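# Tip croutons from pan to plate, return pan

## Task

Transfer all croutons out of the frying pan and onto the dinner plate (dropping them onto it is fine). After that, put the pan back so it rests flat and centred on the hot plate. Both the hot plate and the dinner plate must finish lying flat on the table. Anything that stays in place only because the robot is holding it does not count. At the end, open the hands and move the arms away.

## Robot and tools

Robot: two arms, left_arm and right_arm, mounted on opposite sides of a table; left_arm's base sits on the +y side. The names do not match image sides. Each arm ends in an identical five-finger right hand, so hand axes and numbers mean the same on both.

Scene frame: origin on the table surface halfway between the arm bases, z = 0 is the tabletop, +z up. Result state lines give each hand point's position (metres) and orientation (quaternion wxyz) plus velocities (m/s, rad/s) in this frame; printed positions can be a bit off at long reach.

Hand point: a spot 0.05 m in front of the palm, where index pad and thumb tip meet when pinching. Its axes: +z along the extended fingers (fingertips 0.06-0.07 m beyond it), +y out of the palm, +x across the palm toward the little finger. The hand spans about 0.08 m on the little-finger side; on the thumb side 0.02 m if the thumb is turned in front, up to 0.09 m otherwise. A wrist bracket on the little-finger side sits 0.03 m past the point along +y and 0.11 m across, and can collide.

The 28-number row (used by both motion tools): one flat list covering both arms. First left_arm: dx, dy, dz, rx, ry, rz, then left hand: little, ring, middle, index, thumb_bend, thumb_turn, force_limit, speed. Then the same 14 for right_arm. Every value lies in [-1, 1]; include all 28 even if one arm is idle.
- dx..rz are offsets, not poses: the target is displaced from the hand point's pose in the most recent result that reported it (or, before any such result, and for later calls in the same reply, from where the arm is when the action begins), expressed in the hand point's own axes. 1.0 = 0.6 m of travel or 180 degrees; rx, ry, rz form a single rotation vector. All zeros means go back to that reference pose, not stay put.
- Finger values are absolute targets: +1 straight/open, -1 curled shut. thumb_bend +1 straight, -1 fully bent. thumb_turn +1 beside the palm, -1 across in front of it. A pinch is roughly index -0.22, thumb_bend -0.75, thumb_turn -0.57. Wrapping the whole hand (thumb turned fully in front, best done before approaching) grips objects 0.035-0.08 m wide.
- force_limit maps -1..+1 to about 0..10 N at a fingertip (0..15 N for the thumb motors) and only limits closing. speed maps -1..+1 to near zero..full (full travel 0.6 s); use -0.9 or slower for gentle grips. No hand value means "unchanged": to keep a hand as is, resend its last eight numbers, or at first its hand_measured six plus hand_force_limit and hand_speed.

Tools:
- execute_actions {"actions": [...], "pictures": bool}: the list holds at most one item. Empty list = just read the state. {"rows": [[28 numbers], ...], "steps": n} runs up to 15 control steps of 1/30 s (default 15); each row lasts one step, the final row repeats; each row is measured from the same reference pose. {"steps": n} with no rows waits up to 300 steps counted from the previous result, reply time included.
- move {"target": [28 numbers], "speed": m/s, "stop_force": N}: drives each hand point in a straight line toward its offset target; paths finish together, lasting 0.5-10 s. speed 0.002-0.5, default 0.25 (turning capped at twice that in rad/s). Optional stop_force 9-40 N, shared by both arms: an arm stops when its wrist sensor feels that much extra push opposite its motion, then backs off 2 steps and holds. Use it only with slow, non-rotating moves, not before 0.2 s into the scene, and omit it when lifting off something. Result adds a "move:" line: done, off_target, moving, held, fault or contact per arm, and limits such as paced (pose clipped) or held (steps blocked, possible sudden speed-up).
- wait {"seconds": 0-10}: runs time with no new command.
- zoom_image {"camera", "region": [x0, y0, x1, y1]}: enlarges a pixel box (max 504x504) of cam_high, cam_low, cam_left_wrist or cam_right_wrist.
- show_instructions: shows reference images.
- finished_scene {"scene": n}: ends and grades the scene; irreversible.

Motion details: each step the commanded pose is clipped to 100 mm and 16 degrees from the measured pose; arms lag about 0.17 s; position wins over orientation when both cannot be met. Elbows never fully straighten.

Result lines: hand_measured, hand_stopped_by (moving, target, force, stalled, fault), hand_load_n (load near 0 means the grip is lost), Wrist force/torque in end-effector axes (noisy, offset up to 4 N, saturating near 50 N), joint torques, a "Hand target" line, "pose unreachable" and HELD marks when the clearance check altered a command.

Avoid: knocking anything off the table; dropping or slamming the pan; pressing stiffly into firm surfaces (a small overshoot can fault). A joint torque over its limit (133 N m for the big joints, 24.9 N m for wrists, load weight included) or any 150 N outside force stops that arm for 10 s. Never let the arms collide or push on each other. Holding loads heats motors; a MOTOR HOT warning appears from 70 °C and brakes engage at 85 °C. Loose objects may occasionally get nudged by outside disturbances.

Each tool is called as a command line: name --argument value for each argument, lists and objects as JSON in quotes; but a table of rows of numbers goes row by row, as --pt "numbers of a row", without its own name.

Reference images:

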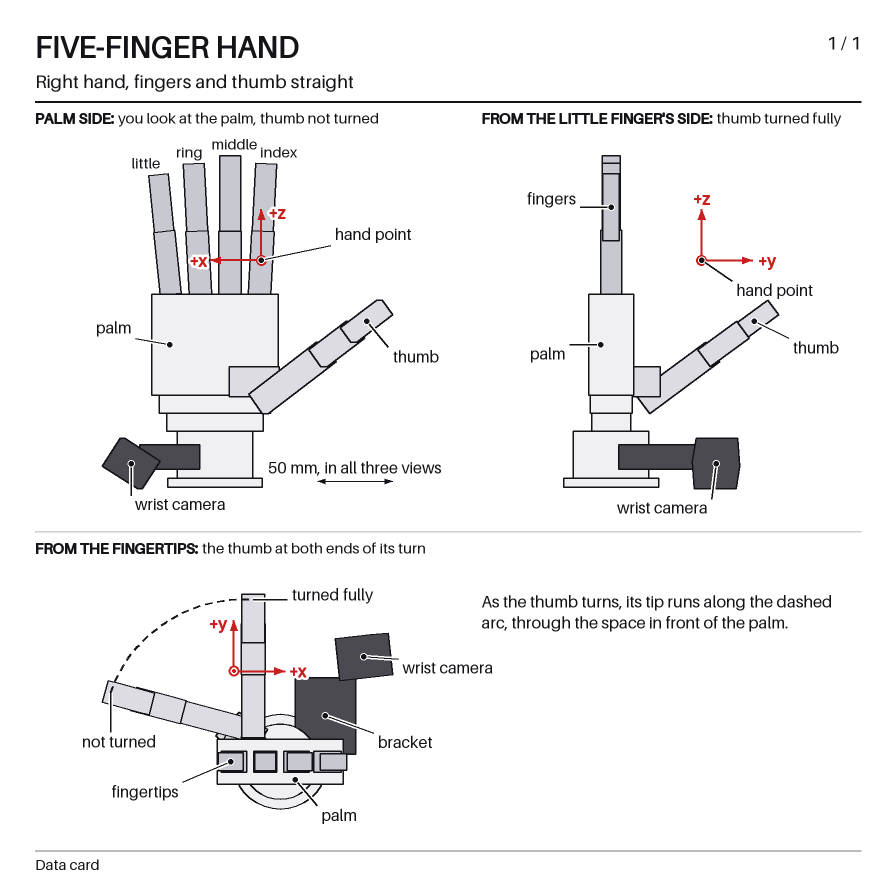

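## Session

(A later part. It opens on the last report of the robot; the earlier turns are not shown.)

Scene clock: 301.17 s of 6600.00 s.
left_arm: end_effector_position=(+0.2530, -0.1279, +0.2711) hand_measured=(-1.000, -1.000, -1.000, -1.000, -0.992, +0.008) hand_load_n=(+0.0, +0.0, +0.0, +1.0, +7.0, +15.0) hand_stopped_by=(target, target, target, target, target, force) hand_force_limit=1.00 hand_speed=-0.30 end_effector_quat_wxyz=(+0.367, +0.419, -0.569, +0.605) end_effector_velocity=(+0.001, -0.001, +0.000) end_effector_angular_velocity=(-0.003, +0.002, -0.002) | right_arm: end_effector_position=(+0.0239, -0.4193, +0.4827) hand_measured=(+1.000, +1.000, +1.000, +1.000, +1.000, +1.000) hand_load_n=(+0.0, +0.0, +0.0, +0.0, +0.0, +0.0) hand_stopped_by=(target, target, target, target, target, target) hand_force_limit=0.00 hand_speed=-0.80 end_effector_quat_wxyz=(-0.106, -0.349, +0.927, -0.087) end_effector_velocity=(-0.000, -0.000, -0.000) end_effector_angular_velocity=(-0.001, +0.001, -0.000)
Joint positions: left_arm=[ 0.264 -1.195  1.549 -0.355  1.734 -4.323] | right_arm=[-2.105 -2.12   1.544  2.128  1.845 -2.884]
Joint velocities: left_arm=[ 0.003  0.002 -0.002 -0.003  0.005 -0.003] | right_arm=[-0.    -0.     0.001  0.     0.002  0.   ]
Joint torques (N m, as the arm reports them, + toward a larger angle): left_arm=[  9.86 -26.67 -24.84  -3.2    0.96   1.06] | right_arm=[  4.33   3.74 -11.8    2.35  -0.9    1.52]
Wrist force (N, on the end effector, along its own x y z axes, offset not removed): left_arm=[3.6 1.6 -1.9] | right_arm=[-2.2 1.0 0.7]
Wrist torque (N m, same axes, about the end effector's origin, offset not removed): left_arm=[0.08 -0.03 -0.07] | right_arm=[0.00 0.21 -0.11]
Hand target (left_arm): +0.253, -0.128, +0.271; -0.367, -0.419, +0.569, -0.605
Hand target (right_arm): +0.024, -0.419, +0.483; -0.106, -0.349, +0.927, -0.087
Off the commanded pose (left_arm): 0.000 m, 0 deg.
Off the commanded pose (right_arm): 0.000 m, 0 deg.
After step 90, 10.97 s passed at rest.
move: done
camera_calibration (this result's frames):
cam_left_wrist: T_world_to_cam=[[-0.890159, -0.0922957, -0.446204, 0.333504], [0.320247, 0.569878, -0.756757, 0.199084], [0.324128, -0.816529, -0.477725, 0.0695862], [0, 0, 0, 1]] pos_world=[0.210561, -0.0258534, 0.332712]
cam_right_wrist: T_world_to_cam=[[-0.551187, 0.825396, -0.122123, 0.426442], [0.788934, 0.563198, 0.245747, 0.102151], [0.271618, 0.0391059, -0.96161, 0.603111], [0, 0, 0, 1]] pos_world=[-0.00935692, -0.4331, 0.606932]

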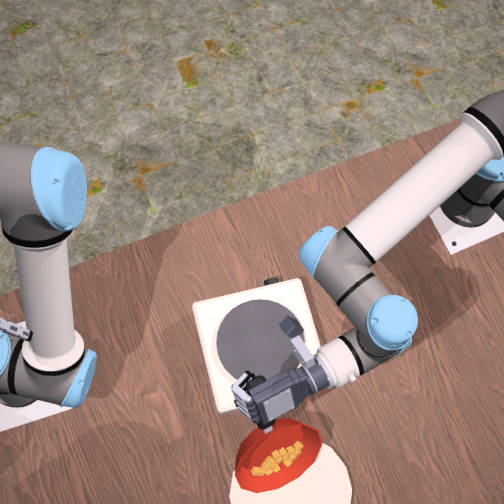

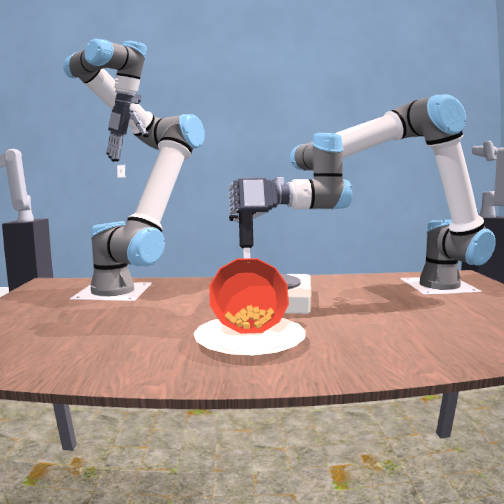

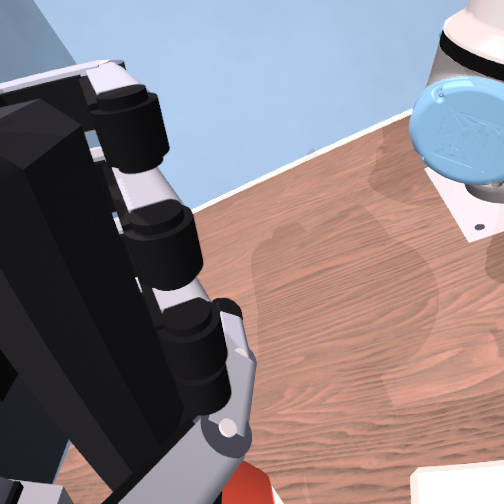

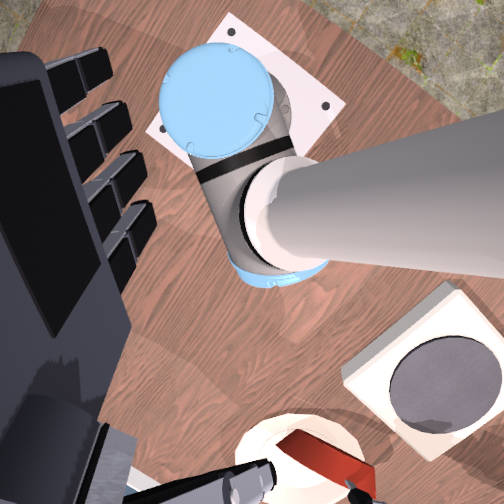

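move --target '[-0.016,-0.085,0.008,0,0,-0.056,-1,-1,-1,-1,-1,-1,1,-0.3, 0,0,0,0,0,0,1,1,1,1,1,1,0,-0.8]' --speed 0.02

zoom_image --camera "cam_low" --region '[170, 150, 370, 370]'

zoom_image --camera "cam_right_wrist" --region '[230, 380, 504, 504]'

Scene clock: 317.50 s of 6600.00 s.
left_arm: end_effector_position=(+0.3037, -0.1280, +0.2816) hand_measured=(-1.000, -1.000, -1.000, -1.000, -0.992, +0.008) hand_load_n=(+0.0, +0.0, +0.0, +1.0, +6.5, +15.5) hand_stopped_by=(target, target, target, target, target, force) hand_force_limit=1.00 hand_speed=-0.30 end_effector_quat_wxyz=(+0.419, +0.467, -0.530, +0.570) end_effector_velocity=(+0.003, -0.000, +0.002) end_effector_angular_velocity=(-0.003, +0.011, -0.001) | right_arm: end_effector_position=(+0.0239, -0.4193, +0.4827) hand_measured=(+1.000, +1.000, +1.000, +1.000, +1.000, +1.000) hand_load_n=(+0.0, +0.0, +0.0, +0.0, +0.0, +0.0) hand_stopped_by=(target, target, target, target, target, target) hand_force_limit=0.00 hand_speed=-0.80 end_effector_quat_wxyz=(-0.106, -0.349, +0.927, -0.087) end_effector_velocity=(+0.000, +0.000, -0.000) end_effector_angular_velocity=(-0.001, -0.000, -0.002)
Joint positions: left_arm=[ 0.368 -1.128  1.445 -0.319  1.838 -4.497] | right_arm=[-2.105 -2.12   1.544  2.128  1.845 -2.884]
Joint velocities: left_arm=[ 0.006  0.004 -0.008  0.002  0.007 -0.011] | right_arm=[-0.    -0.     0.    -0.     0.     0.002]
Joint torques (N m, as the arm reports them, + toward a larger angle): left_arm=[  8.21 -30.37 -25.95   0.31   1.38  -1.69] | right_arm=[  4.75   5.76 -10.53   2.14  -0.94   1.46]
Wrist force (N, on the end effector, along its own x y z axes, offset not removed): left_arm=[3.1 0.9 -1.2] | right_arm=[0.4 -0.6 0.5]
Wrist torque (N m, same axes, about the end effector's origin, offset not removed): left_arm=[-0.10 -0.16 0.01] | right_arm=[-0.32 0.02 0.22]
Hand target (left_arm): +0.304, -0.128, +0.282; -0.419, -0.468, +0.530, -0.570
Hand target (right_arm): +0.024, -0.419, +0.483; -0.106, -0.349, +0.927, -0.087
Off the commanded pose (left_arm): 0.000 m, 0 deg.
Off the commanded pose (right_arm): 0.000 m, 0 deg.
After step 90, 8.70 s passed at rest.
move: done
camera_calibration (this result's frames):
cam_left_wrist: T_world_to_cam=[[-0.953817, -0.0978957, -0.28399, 0.356228], [0.183796, 0.557591, -0.809513, 0.245597], [0.237598, -0.824323, -0.513846, 0.093524], [0, 0, 0, 1]] pos_world=[0.272416, -0.0249754, 0.348036]
cam_right_wrist: T_world_to_cam=[[-0.551187, 0.825396, -0.122122, 0.426441], [0.788934, 0.563198, 0.245747, 0.102151], [0.271618, 0.0391062, -0.96161, 0.603111], [0, 0, 0, 1]] pos_world=[-0.00935693, -0.4331, 0.606932]

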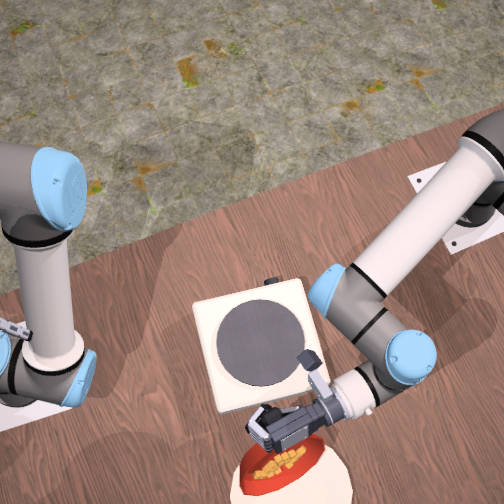

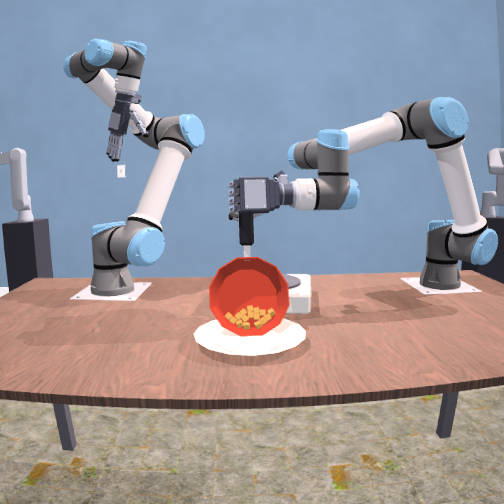

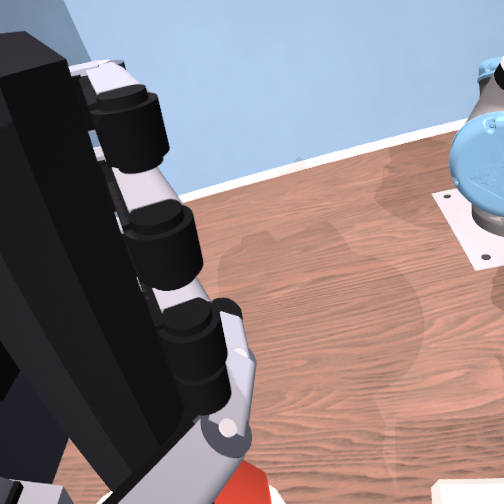

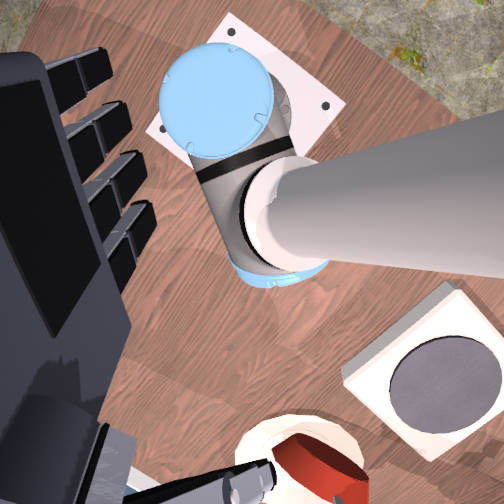

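Region (170, 150, 370, 370) of cam_low's 504x504 image, scaled by 2.291, with more detail than that image has; it fills the left 458 columns of this view, and the rest is white.

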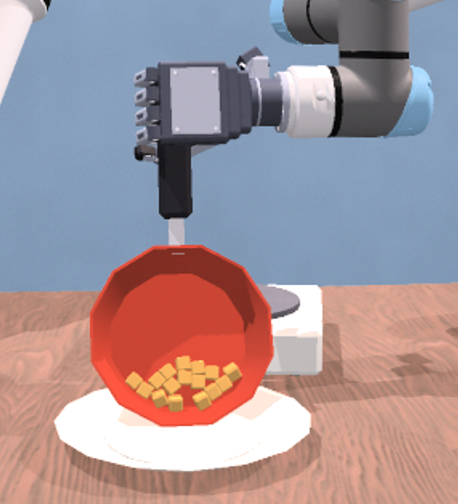

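Region (230, 380, 504, 504) of cam_right_wrist's 504x504 image, scaled by 1.839, with more detail than that image has; it fills the top 228 rows of this view, and the rest is white.

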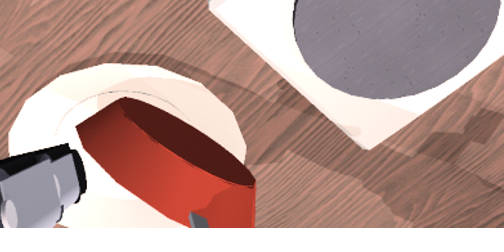

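move --target '[0.006,-0.069,0.006,0,0,-0.056,-1,-1,-1,-1,-1,-1,1,-0.3, 0,0,0,0,0,0,1,1,1,1,1,1,0,-0.8]' --speed 0.02

zoom_image --camera "cam_low" --region '[170, 150, 370, 370]'

zoom_image --camera "cam_right_wrist" --region '[230, 380, 504, 504]'

Scene clock: 326.83 s of 6600.00 s.
left_arm: end_effector_position=(+0.3432, -0.1280, +0.2939) hand_measured=(-1.000, -1.000, -1.000, -1.000, -0.992, +0.008) hand_load_n=(+0.0, +0.0, +0.0, +0.5, +6.5, +15.5) hand_stopped_by=(target, target, target, target, target, force) hand_force_limit=1.00 hand_speed=-0.30 end_effector_quat_wxyz=(+0.467, +0.512, -0.487, +0.532) end_effector_velocity=(+0.002, -0.000, +0.001) end_effector_angular_velocity=(-0.001, +0.008, -0.001) | right_arm: end_effector_position=(+0.0239, -0.4193, +0.4827) hand_measured=(+1.000, +1.000, +1.000, +1.000, +1.000, +1.000) hand_load_n=(+0.0, +0.0, +0.0, +0.0, +0.0, +0.0) hand_stopped_by=(target, target, target, target, target, target) hand_force_limit=0.00 hand_speed=-0.80 end_effector_quat_wxyz=(-0.106, -0.349, +0.927, -0.087) end_effector_velocity=(-0.000, +0.000, -0.000) end_effector_angular_velocity=(+0.000, -0.000, +0.000)
Joint positions: left_arm=[ 0.444 -1.067  1.347 -0.28   1.914 -4.672] | right_arm=[-2.105 -2.12   1.544  2.128  1.845 -2.884]
Joint velocities: left_arm=[ 0.004  0.004 -0.007  0.003  0.005 -0.008] | right_arm=[-0.    -0.001  0.001 -0.    -0.    -0.   ]
Joint torques (N m, as the arm reports them, + toward a larger angle): left_arm=[  9.65 -34.31 -26.78   0.1    1.56  -2.01] | right_arm=[ 4.29  3.53 -9.91  2.03 -1.2   1.43]
Wrist force (N, on the end effector, along its own x y z axes, offset not removed): left_arm=[1.3 0.9 -1.7] | right_arm=[3.1 -0.6 -2.7]
Wrist torque (N m, same axes, about the end effector's origin, offset not removed): left_arm=[0.03 -0.02 0.18] | right_arm=[-0.07 -0.30 0.10]
Hand target (left_arm): +0.344, -0.128, +0.294; +0.467, +0.512, -0.487, +0.531
Hand target (right_arm): +0.024, -0.419, +0.483; -0.106, -0.349, +0.927, -0.087
Off the commanded pose (left_arm): 0.000 m, 0 deg.
Off the commanded pose (right_arm): 0.000 m, 0 deg.
After step 90, 1.73 s passed at rest.
move: done
camera_calibration (this result's frames):
cam_left_wrist: T_world_to_cam=[[-0.988446, -0.100876, -0.113133, 0.358739], [0.0402884, 0.544684, -0.837673, 0.304161], [0.146123, -0.832552, -0.534326, 0.126873], [0, 0, 0, 1]] pos_world=[0.323801, -0.0238547, 0.363164]
cam_right_wrist: T_world_to_cam=[[-0.551187, 0.825396, -0.122122, 0.426442], [0.788934, 0.563198, 0.245747, 0.102151], [0.271618, 0.0391061, -0.96161, 0.603111], [0, 0, 0, 1]] pos_world=[-0.00935691, -0.4331, 0.606932]

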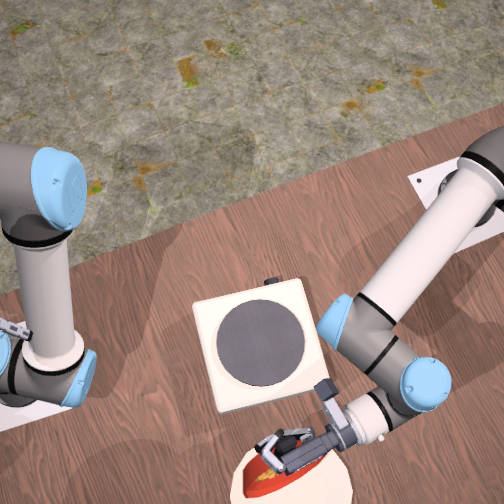

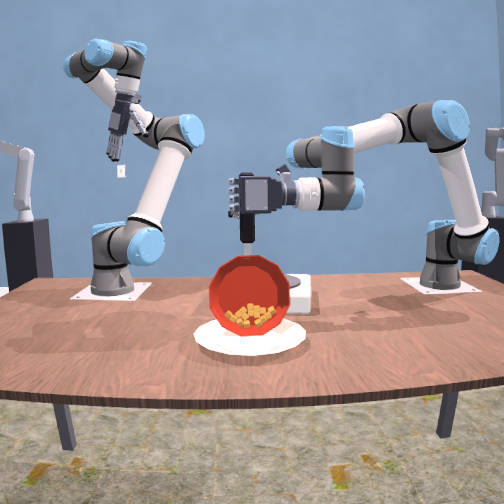

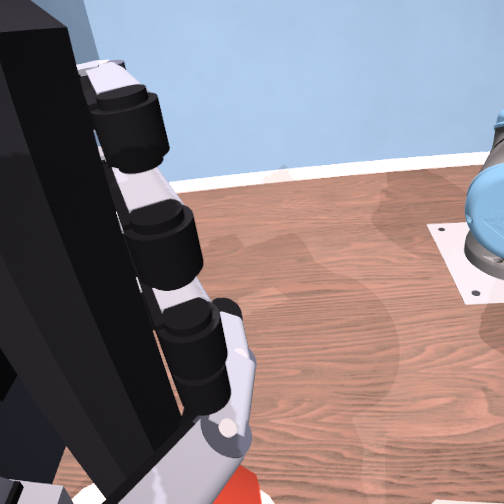

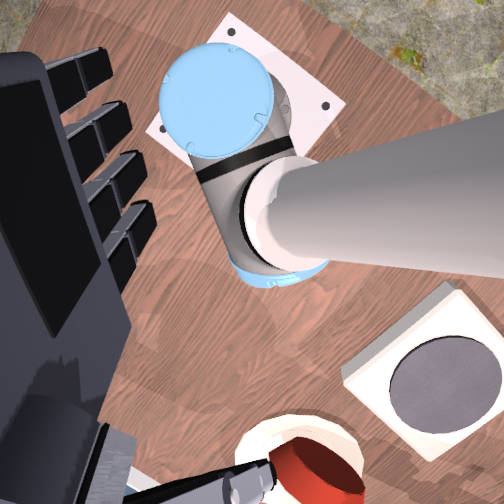

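Region (170, 150, 370, 370) of cam_low's 504x504 image, scaled by 2.291, with more detail than that image has; it fills the left 458 columns of this view, and the rest is white.

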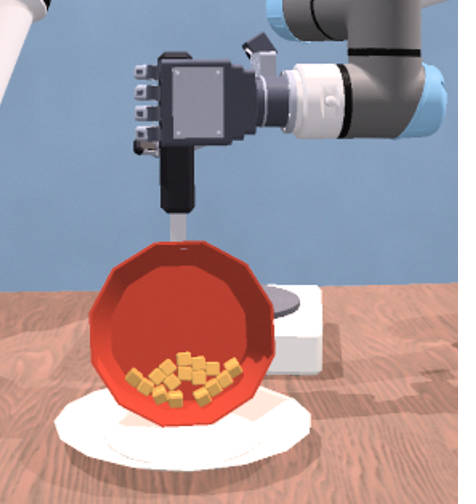

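Region (230, 380, 504, 504) of cam_right_wrist's 504x504 image, scaled by 1.839, with more detail than that image has; it fills the top 228 rows of this view, and the rest is white.

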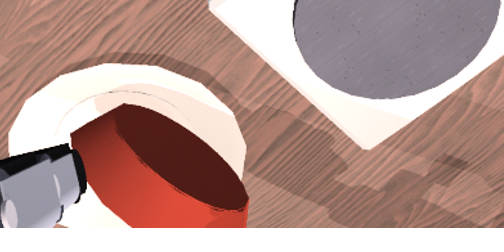

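move --target '[0.005,-0.058,0.005,0,0,-0.056,-1,-1,-1,-1,-1,-1,1,-0.3, 0,0,0,0,0,0,1,1,1,1,1,1,0,-0.8]' --speed 0.02

zoom_image --camera "cam_low" --region '[170, 150, 370, 370]'

zoom_image --camera "cam_right_wrist" --region '[230, 380, 504, 504]'

Scene clock: 335.83 s of 6600.00 s.
left_arm: end_effector_position=(+0.3778, -0.1278, +0.2984) hand_measured=(-0.998, -1.000, -1.000, -1.000, -0.992, +0.008) hand_load_n=(+12.5, +6.5, +0.0, +1.0, +7.5, +14.5) hand_stopped_by=(target, target, target, target, target, force) hand_force_limit=1.00 hand_speed=-0.30 end_effector_quat_wxyz=(+0.511, +0.552, -0.441, +0.489) end_effector_velocity=(+0.003, +0.000, -0.000) end_effector_angular_velocity=(-0.000, +0.012, +0.000) | right_arm: end_effector_position=(+0.0239, -0.4193, +0.4827) hand_measured=(+1.000, +1.000, +1.000, +1.000, +1.000, +1.000) hand_load_n=(+0.0, +0.0, +0.0, +0.0, +0.0, +0.0) hand_stopped_by=(target, target, target, target, target, target) hand_force_limit=0.00 hand_speed=-0.80 end_effector_quat_wxyz=(-0.106, -0.349, +0.927, -0.087) end_effector_velocity=(-0.000, +0.000, -0.000) end_effector_angular_velocity=(+0.000, -0.000, +0.002)
Joint positions: left_arm=[ 0.503 -1.005  1.265 -0.261  1.973 -4.847] | right_arm=[-2.105 -2.12   1.544  2.128  1.845 -2.884]
Joint velocities: left_arm=[ 0.005  0.005 -0.005  0.002  0.004 -0.011] | right_arm=[ 0.001 -0.     0.     0.    -0.    -0.001]
Joint torques (N m, as the arm reports them, + toward a larger angle): left_arm=[  1.95 -19.28 -15.86   4.86   2.8   -4.11] | right_arm=[  4.2    3.8  -11.17   2.07  -0.97   1.22]
Wrist force (N, on the end effector, along its own x y z axes, offset not removed): left_arm=[22.6 -4.1 -3.3] | right_arm=[-2.4 3.1 -0.4]
Wrist torque (N m, same axes, about the end effector's origin, offset not removed): left_arm=[-0.25 -1.36 3.16] | right_arm=[0.38 0.44 -0.12]
Hand target (left_arm): +0.378, -0.128, +0.298; +0.512, +0.553, -0.441, +0.489
Hand target (right_arm): +0.024, -0.419, +0.483; -0.106, -0.349, +0.927, -0.087
Off the commanded pose (left_arm): 0.000 m, 0 deg.
Off the commanded pose (right_arm): 0.000 m, 0 deg.
After step 90, 1.40 s passed at rest.
move: done
camera_calibration (this result's frames):
cam_left_wrist: T_world_to_cam=[[-0.99299, -0.10116, 0.0611377, 0.343087], [-0.105891, 0.531512, -0.840406, 0.360761], [0.05252, -0.840988, -0.538498, 0.159886], [0, 0, 0, 1]] pos_world=[0.370485, -0.02258, 0.368309]
cam_right_wrist: T_world_to_cam=[[-0.551187, 0.825396, -0.122122, 0.426442], [0.788934, 0.563198, 0.245747, 0.102151], [0.271618, 0.0391061, -0.96161, 0.603111], [0, 0, 0, 1]] pos_world=[-0.00935692, -0.4331, 0.606932]

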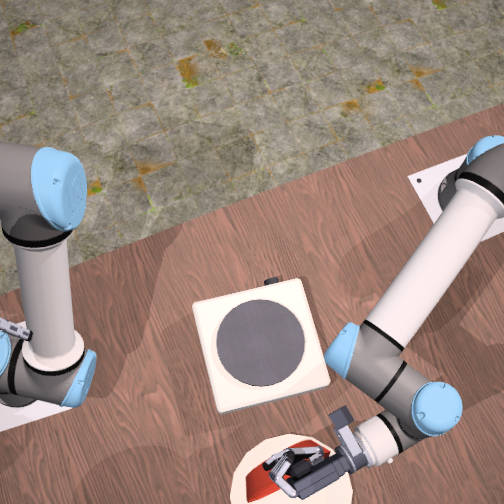

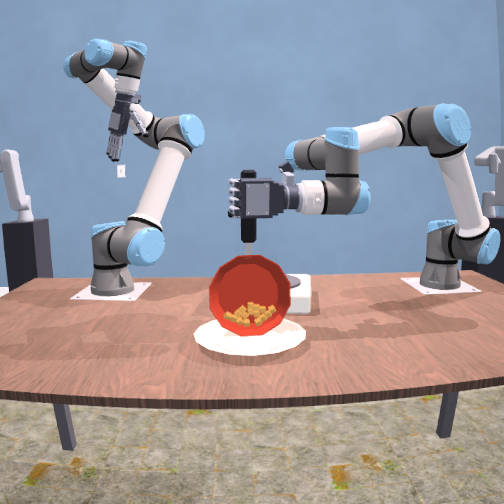

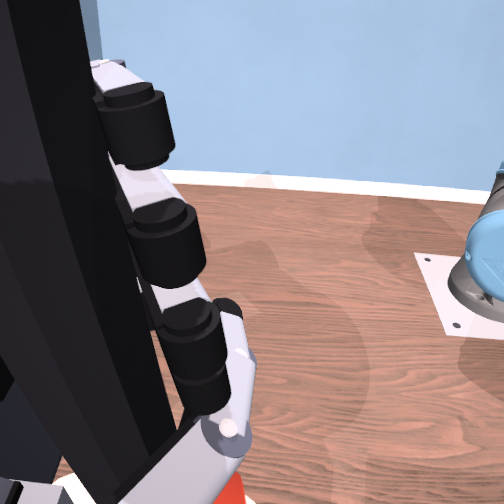

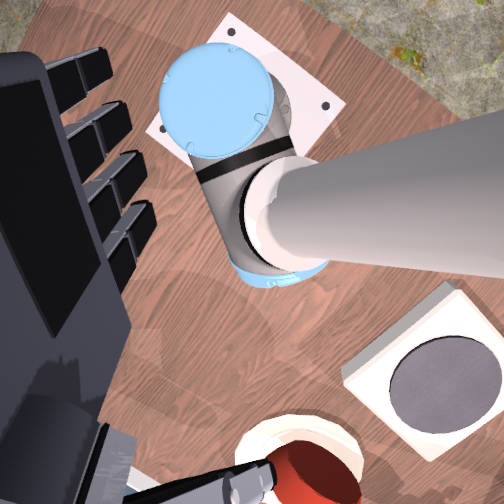

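Region (170, 150, 370, 370) of cam_low's 504x504 image, scaled by 2.291, with more detail than that image has; it fills the left 458 columns of this view, and the rest is white.

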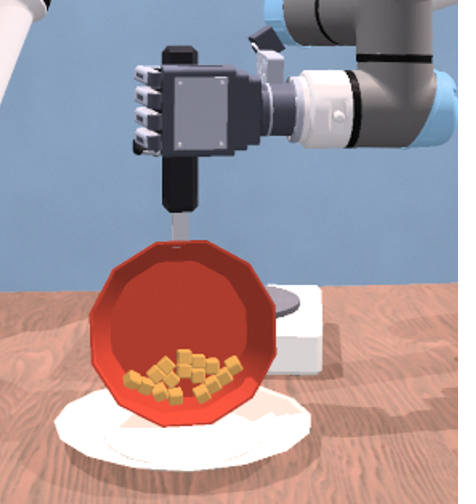

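Region (230, 380, 504, 504) of cam_right_wrist's 504x504 image, scaled by 1.839, with more detail than that image has; it fills the top 228 rows of this view, and the rest is white.

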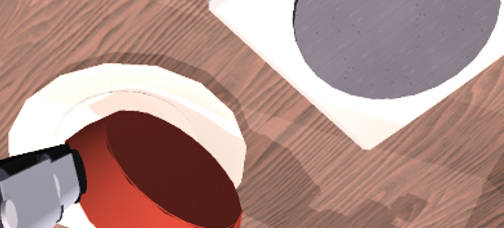

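move --target '[0.022,-0.03,0.003,0,0,-0.04,-1,-1,-1,-1,-1,-1,1,-0.3, 0,0,0,0,0,0,1,1,1,1,1,1,0,-0.8]' --speed 0.015

zoom_image --camera "cam_low" --region '[170, 150, 370, 370]'

zoom_image --camera "cam_right_wrist" --region '[230, 380, 504, 504]'

Scene clock: 345.20 s of 6600.00 s.
left_arm: end_effector_position=(+0.3973, -0.1278, +0.3090) hand_measured=(-1.000, -1.000, -1.000, -1.000, -0.992, +0.008) hand_load_n=(+1.5, +0.5, +0.0, +0.5, +7.0, +15.5) hand_stopped_by=(target, target, target, target, target, force) hand_force_limit=1.00 hand_speed=-0.30 end_effector_quat_wxyz=(+0.541, +0.579, -0.406, +0.456) end_effector_velocity=(+0.000, +0.000, +0.001) end_effector_angular_velocity=(-0.000, +0.008, -0.002) | right_arm: end_effector_position=(+0.0239, -0.4193, +0.4827) hand_measured=(+1.000, +1.000, +1.000, +1.000, +1.000, +1.000) hand_load_n=(+0.0, +0.0, +0.0, +0.0, +0.0, +0.0) hand_stopped_by=(target, target, target, target, target, target) hand_force_limit=0.00 hand_speed=-0.80 end_effector_quat_wxyz=(-0.106, -0.349, +0.927, -0.087) end_effector_velocity=(+0.000, -0.000, -0.000) end_effector_angular_velocity=(+0.001, +0.001, +0.001)
Joint positions: left_arm=[ 0.535 -0.971  1.204 -0.234  2.005 -4.971] | right_arm=[-2.105 -2.12   1.544  2.128  1.845 -2.884]
Joint velocities: left_arm=[ 0.001  0.001 -0.003  0.002  0.003 -0.007] | right_arm=[ 0.001  0.001  0.    -0.     0.    -0.001]
Joint torques (N m, as the arm reports them, + toward a larger angle): left_arm=[  6.8  -39.32 -29.36  -0.84   1.77  -2.71] | right_arm=[  3.86   4.47 -10.04   2.29  -0.99   1.29]
Wrist force (N, on the end effector, along its own x y z axes, offset not removed): left_arm=[-3.8 -2.7 -2.0] | right_arm=[1.0 -0.2 -0.2]
Wrist torque (N m, same axes, about the end effector's origin, offset not removed): left_arm=[-0.17 0.19 0.17] | right_arm=[-0.27 -0.13 0.24]
Hand target (left_arm): +0.397, -0.128, +0.309; +0.541, +0.579, -0.405, +0.456
Hand target (right_arm): +0.024, -0.419, +0.483; -0.106, -0.349, +0.927, -0.087
Off the commanded pose (left_arm): 0.000 m, 0 deg.
Off the commanded pose (right_arm): 0.000 m, 0 deg.
After step 90, 2.00 s passed at rest.
move: done
camera_calibration (this result's frames):
cam_left_wrist: T_world_to_cam=[[-0.977716, -0.0996773, 0.184761, 0.317743], [-0.209461, 0.522219, -0.826688, 0.407471], [-0.0140836, -0.846966, -0.53146, 0.188116], [0, 0, 0, 1]] pos_world=[0.398661, -0.0217891, 0.378121]
cam_right_wrist: T_world_to_cam=[[-0.551187, 0.825396, -0.122123, 0.426442], [0.788934, 0.563198, 0.245747, 0.102151], [0.271618, 0.0391059, -0.96161, 0.603111], [0, 0, 0, 1]] pos_world=[-0.00935696, -0.4331, 0.606932]

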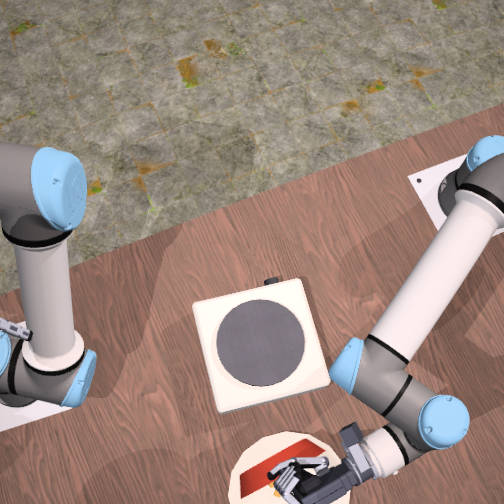

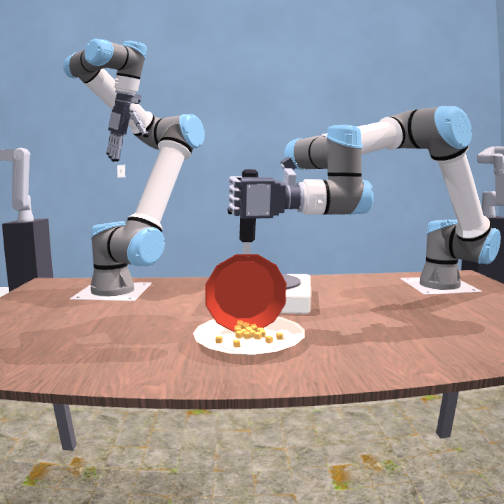

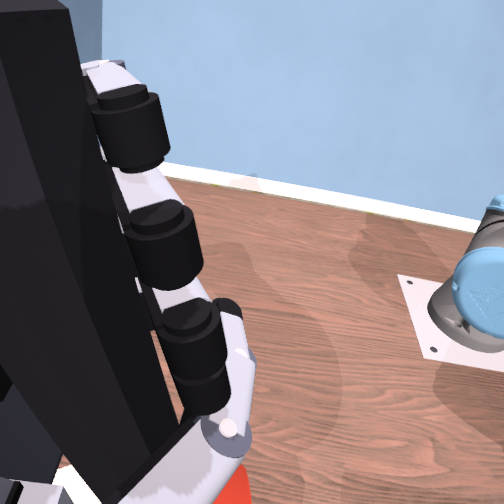

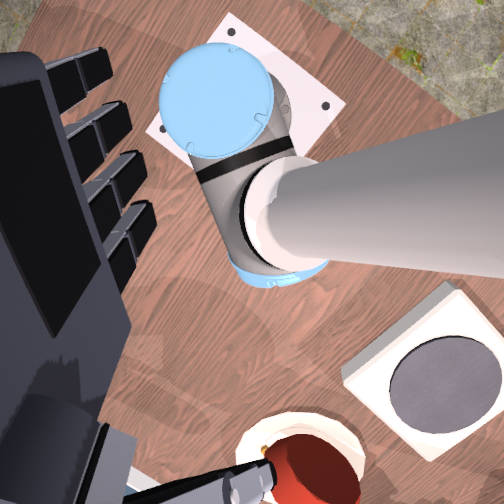

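Region (170, 150, 370, 370) of cam_low's 504x504 image, scaled by 2.291, with more detail than that image has; it fills the left 458 columns of this view, and the rest is white.

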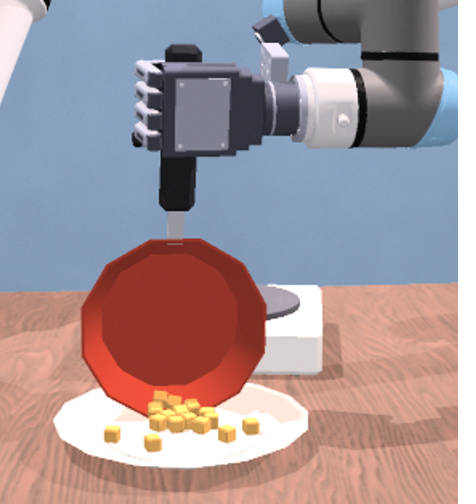

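Region (230, 380, 504, 504) of cam_right_wrist's 504x504 image, scaled by 1.839, with more detail than that image has; it fills the top 228 rows of this view, and the rest is white.

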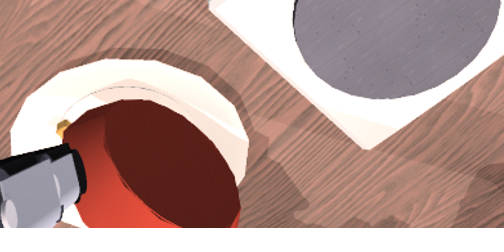

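move --target '[0.008,0.062,-0.005,0,0,0,-1,-1,-1,-1,-1,-1,1,-0.3, 0,0,0,0,0,0,1,1,1,1,1,1,0,-0.8]' --speed 0.02

zoom_image --camera "cam_low" --region '[170, 150, 370, 370]'

Scene clock: 352.73 s of 6600.00 s.
left_arm: end_effector_position=(+0.3628, -0.1280, +0.3230) hand_measured=(-1.000, -1.000, -1.000, -1.000, -0.992, +0.008) hand_load_n=(+2.0, +0.5, +0.0, +0.5, +7.0, +15.5) hand_stopped_by=(target, target, target, target, target, force) hand_force_limit=1.00 hand_speed=-0.30 end_effector_quat_wxyz=(+0.541, +0.579, -0.406, +0.456) end_effector_velocity=(-0.003, +0.000, +0.000) end_effector_angular_velocity=(+0.001, -0.002, -0.001) | right_arm: end_effector_position=(+0.0239, -0.4193, +0.4827) hand_measured=(+1.000, +1.000, +1.000, +1.000, +1.000, +1.000) hand_load_n=(+0.0, +0.0, +0.0, +0.0, +0.0, +0.0) hand_stopped_by=(target, target, target, target, target, target) hand_force_limit=0.00 hand_speed=-0.80 end_effector_quat_wxyz=(-0.106, -0.349, +0.927, -0.087) end_effector_velocity=(-0.000, +0.000, -0.000) end_effector_angular_velocity=(+0.001, -0.000, +0.001)
Joint positions: left_arm=[ 0.485 -1.035  1.269 -0.235  1.955 -4.971] | right_arm=[-2.105 -2.12   1.544  2.128  1.845 -2.884]
Joint velocities: left_arm=[-0.004 -0.005  0.006 -0.    -0.003  0.002] | right_arm=[ 0.    -0.     0.    -0.    -0.001 -0.001]
Joint torques (N m, as the arm reports them, + toward a larger angle): left_arm=[ -9.22 -51.4  -15.57  -1.2   -1.9    1.28] | right_arm=[  3.54   3.7  -11.04   2.1   -1.13   1.39]
Wrist force (N, on the end effector, along its own x y z axes, offset not removed): left_arm=[-3.9 -3.0 -1.0] | right_arm=[4.1 -1.5 -0.2]
Wrist torque (N m, same axes, about the end effector's origin, offset not removed): left_arm=[-0.29 0.14 0.18] | right_arm=[-0.15 -0.61 0.28]
Hand target (left_arm): +0.362, -0.128, +0.323; +0.541, +0.579, -0.406, +0.456
Hand target (right_arm): +0.024, -0.419, +0.483; -0.106, -0.349, +0.927, -0.087
Off the commanded pose (left_arm): 0.000 m, 0 deg.
Off the commanded pose (right_arm): 0.000 m, 0 deg.
After step 90, 2.37 s passed at rest.
move: done
camera_calibration (this result's frames):
cam_left_wrist: T_world_to_cam=[[-0.97772, -0.0996391, 0.184759, 0.281402], [-0.209439, 0.522182, -0.826717, 0.411875], [-0.0141043, -0.846993, -0.531416, 0.194912], [0, 0, 0, 1]] pos_world=[0.364144, -0.0219456, 0.392092]
cam_right_wrist: T_world_to_cam=[[-0.551187, 0.825396, -0.122123, 0.426442], [0.788934, 0.563198, 0.245747, 0.102151], [0.271618, 0.0391059, -0.96161, 0.603111], [0, 0, 0, 1]] pos_world=[-0.00935697, -0.4331, 0.606932]

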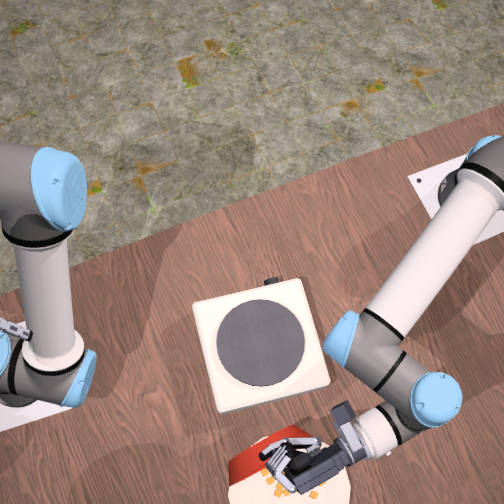

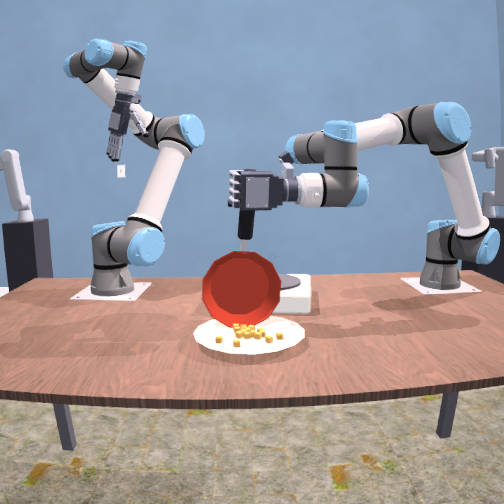

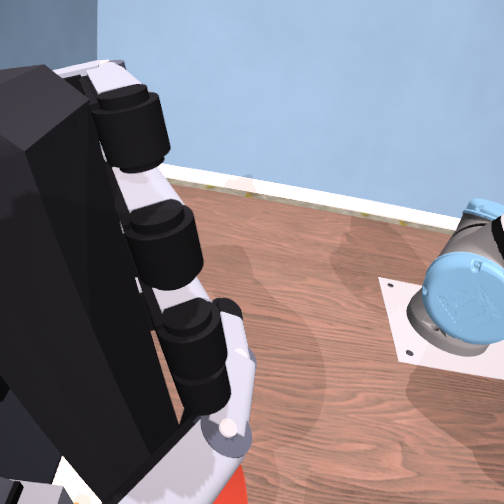

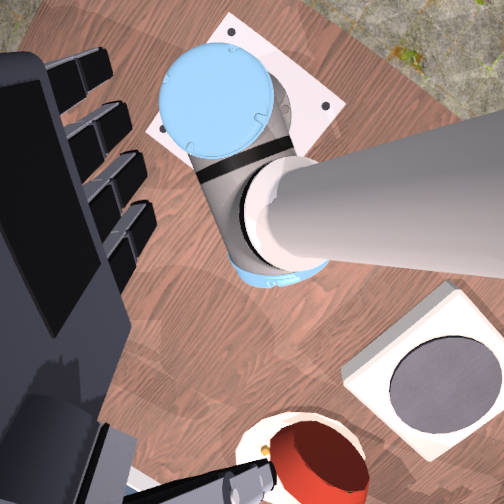

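Region (170, 150, 370, 370) of cam_low's 504x504 image, scaled by 2.291, with more detail than that image has; it fills the left 458 columns of this view, and the rest is white.

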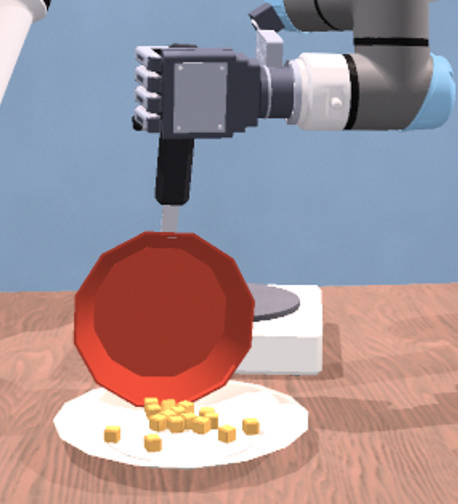

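execute_actions --actions '[{"steps":1}]'

Scene clock: 378.60 s of 6600.00 s.
left_arm: end_effector_position=(+0.3624, -0.1279, +0.3231) hand_measured=(-1.000, -1.000, -1.000, -1.000, -0.992, +0.008) hand_load_n=(+2.0, +0.5, +0.0, +0.5, +7.0, +15.5) hand_stopped_by=(target, target, target, target, target, force) hand_force_limit=1.00 hand_speed=-0.30 end_effector_quat_wxyz=(+0.541, +0.579, -0.406, +0.456) end_effector_velocity=(-0.001, -0.000, +0.000) end_effector_angular_velocity=(-0.000, -0.000, -0.000) | right_arm: end_effector_position=(+0.0239, -0.4193, +0.4827) hand_measured=(+1.000, +1.000, +1.000, +1.000, +1.000, +1.000) hand_load_n=(+0.0, +0.0, +0.0, +0.0, +0.0, +0.0) hand_stopped_by=(target, target, target, target, target, target) hand_force_limit=0.00 hand_speed=-0.80 end_effector_quat_wxyz=(-0.106, -0.349, +0.927, -0.087) end_effector_velocity=(-0.000, +0.000, -0.000) end_effector_angular_velocity=(-0.001, -0.002, -0.002)
Joint positions: left_arm=[ 0.484 -1.035  1.27  -0.235  1.954 -4.971] | right_arm=[-2.105 -2.12   1.544  2.128  1.845 -2.884]
Joint velocities: left_arm=[-0.001 -0.001  0.001 -0.    -0.001  0.   ] | right_arm=[-0.001 -0.001 -0.    -0.    -0.     0.002]
Joint torques (N m, as the arm reports them, + toward a larger angle): left_arm=[ -9.1  -51.57 -15.26  -2.13  -1.84   1.37] | right_arm=[  2.06   4.77 -11.04   1.86  -1.22   1.41]
Wrist force (N, on the end effector, along its own x y z axes, offset not removed): left_arm=[-2.7 -2.4 -1.3] | right_arm=[-1.1 0.3 0.0]
Wrist torque (N m, same axes, about the end effector's origin, offset not removed): left_arm=[-0.22 -0.06 0.14] | right_arm=[-0.03 0.30 -0.01]
Hand target (left_arm): +0.362, -0.128, +0.323; +0.541, +0.579, -0.406, +0.456
Hand target (right_arm): +0.024, -0.419, +0.483; -0.106, -0.349, +0.927, -0.087
Off the commanded pose (left_arm): 0.000 m, 0 deg.
Off the commanded pose (right_arm): 0.000 m, 0 deg.
Steps of this call (steps 1 to 90: nothing new was sent; then 22.87 s passed at rest). Readings (end_effector_position | what the end effector reports):
1: left_arm (+0.3627, -0.1280, +0.3230) | right_arm (+0.0239, -0.4193, +0.4827) | left_arm hand_measured=(-1.000, -1.000, -1.000, -1.000, -0.992, +0.008) hand_load_n=(+2.0, +0.5, +0.0, +0.5, +7.0, +15.5) hand_stopped_by=(target, target, target, target, target, force) hand_force_limit=1.00 hand_speed=-0.30 | right_arm hand_measured=(+1.000, +1.000, +1.000, +1.000, +1.000, +1.000) hand_load_n=(+0.0, +0.0, +0.0, +0.0, +0.0, +0.0) hand_stopped_by=(target, target, target, target, target, target) hand_force_limit=0.00 hand_speed=-0.80
2: left_arm (+0.3626, -0.1280, +0.3230) | right_arm (+0.0239, -0.4193, +0.4827) | left_arm hand_measured=(-1.000, -1.000, -1.000, -1.000, -0.992, +0.008) hand_load_n=(+2.0, +0.5, +0.0, +0.5, +7.0, +15.5) hand_stopped_by=(target, target, target, target, target, force) hand_force_limit=1.00 hand_speed=-0.30 | right_arm hand_measured=(+1.000, +1.000, +1.000, +1.000, +1.000, +1.000) hand_load_n=(+0.0, +0.0, +0.0, +0.0, +0.0, +0.0) hand_stopped_by=(target, target, target, target, target, target) hand_force_limit=0.00 hand_speed=-0.80
4: left_arm (+0.3625, -0.1280, +0.3230) | right_arm (+0.0239, -0.4193, +0.4827) | left_arm hand_measured=(-1.000, -1.000, -1.000, -1.000, -0.992, +0.008) hand_load_n=(+2.0, +0.5, +0.0, +0.5, +7.0, +15.5) hand_stopped_by=(target, target, target, target, target, force) hand_force_limit=1.00 hand_speed=-0.30 | right_arm hand_measured=(+1.000, +1.000, +1.000, +1.000, +1.000, +1.000) hand_load_n=(+0.0, +0.0, +0.0, +0.0, +0.0, +0.0) hand_stopped_by=(target, target, target, target, target, target) hand_force_limit=0.00 hand_speed=-0.80
8: left_arm (+0.3624, -0.1279, +0.3231) | right_arm (+0.0239, -0.4193, +0.4827) | left_arm hand_measured=(-1.000, -1.000, -1.000, -1.000, -0.992, +0.008) hand_load_n=(+2.0, +0.5, +0.0, +0.5, +7.0, +15.5) hand_stopped_by=(target, target, target, target, target, force) hand_force_limit=1.00 hand_speed=-0.30 | right_arm hand_measured=(+1.000, +1.000, +1.000, +1.000, +1.000, +1.000) hand_load_n=(+0.0, +0.0, +0.0, +0.0, +0.0, +0.0) hand_stopped_by=(target, target, target, target, target, target) hand_force_limit=0.00 hand_speed=-0.80
90: the state above
camera_calibration (this result's frames):
cam_left_wrist: T_world_to_cam=[[-0.977714, -0.0996708, 0.184774, 0.28101], [-0.209468, 0.52222, -0.826686, 0.411907], [-0.0140961, -0.846966, -0.53146, 0.194998], [0, 0, 0, 1]] pos_world=[0.363777, -0.0219412, 0.392228]
cam_right_wrist: T_world_to_cam=[[-0.551187, 0.825396, -0.122122, 0.426442], [0.788934, 0.563198, 0.245747, 0.102151], [0.271618, 0.0391061, -0.96161, 0.603111], [0, 0, 0, 1]] pos_world=[-0.00935693, -0.4331, 0.606932]

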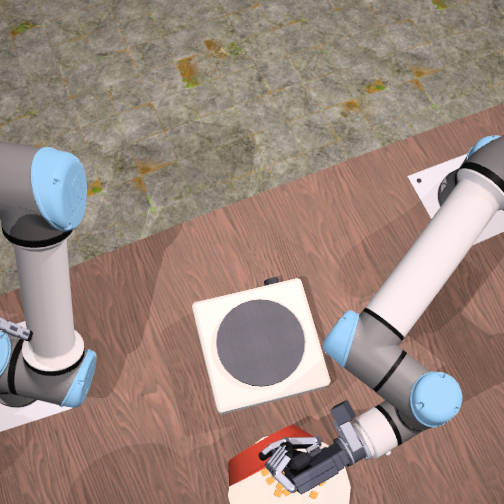

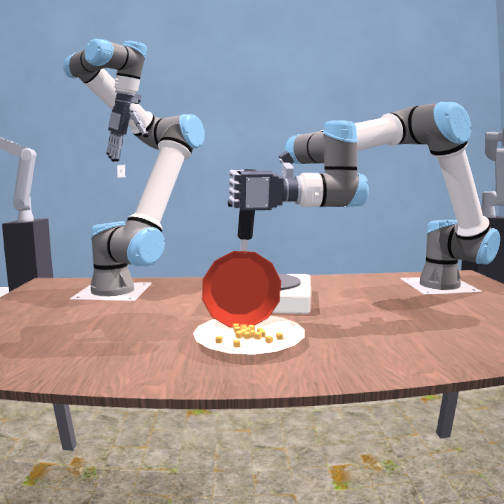

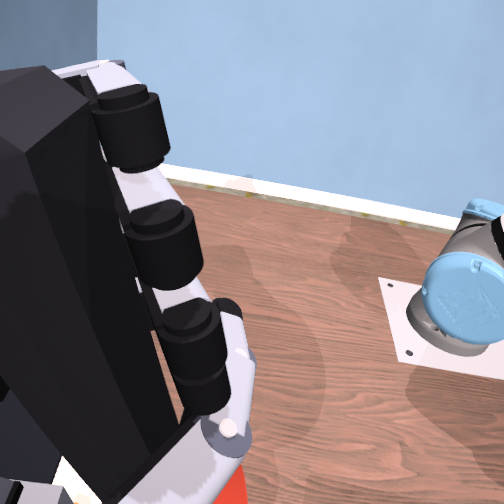

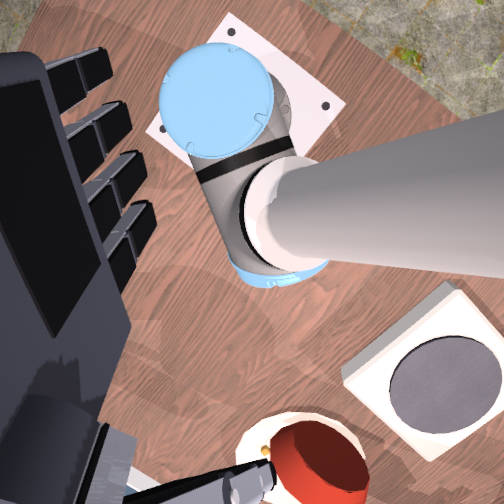

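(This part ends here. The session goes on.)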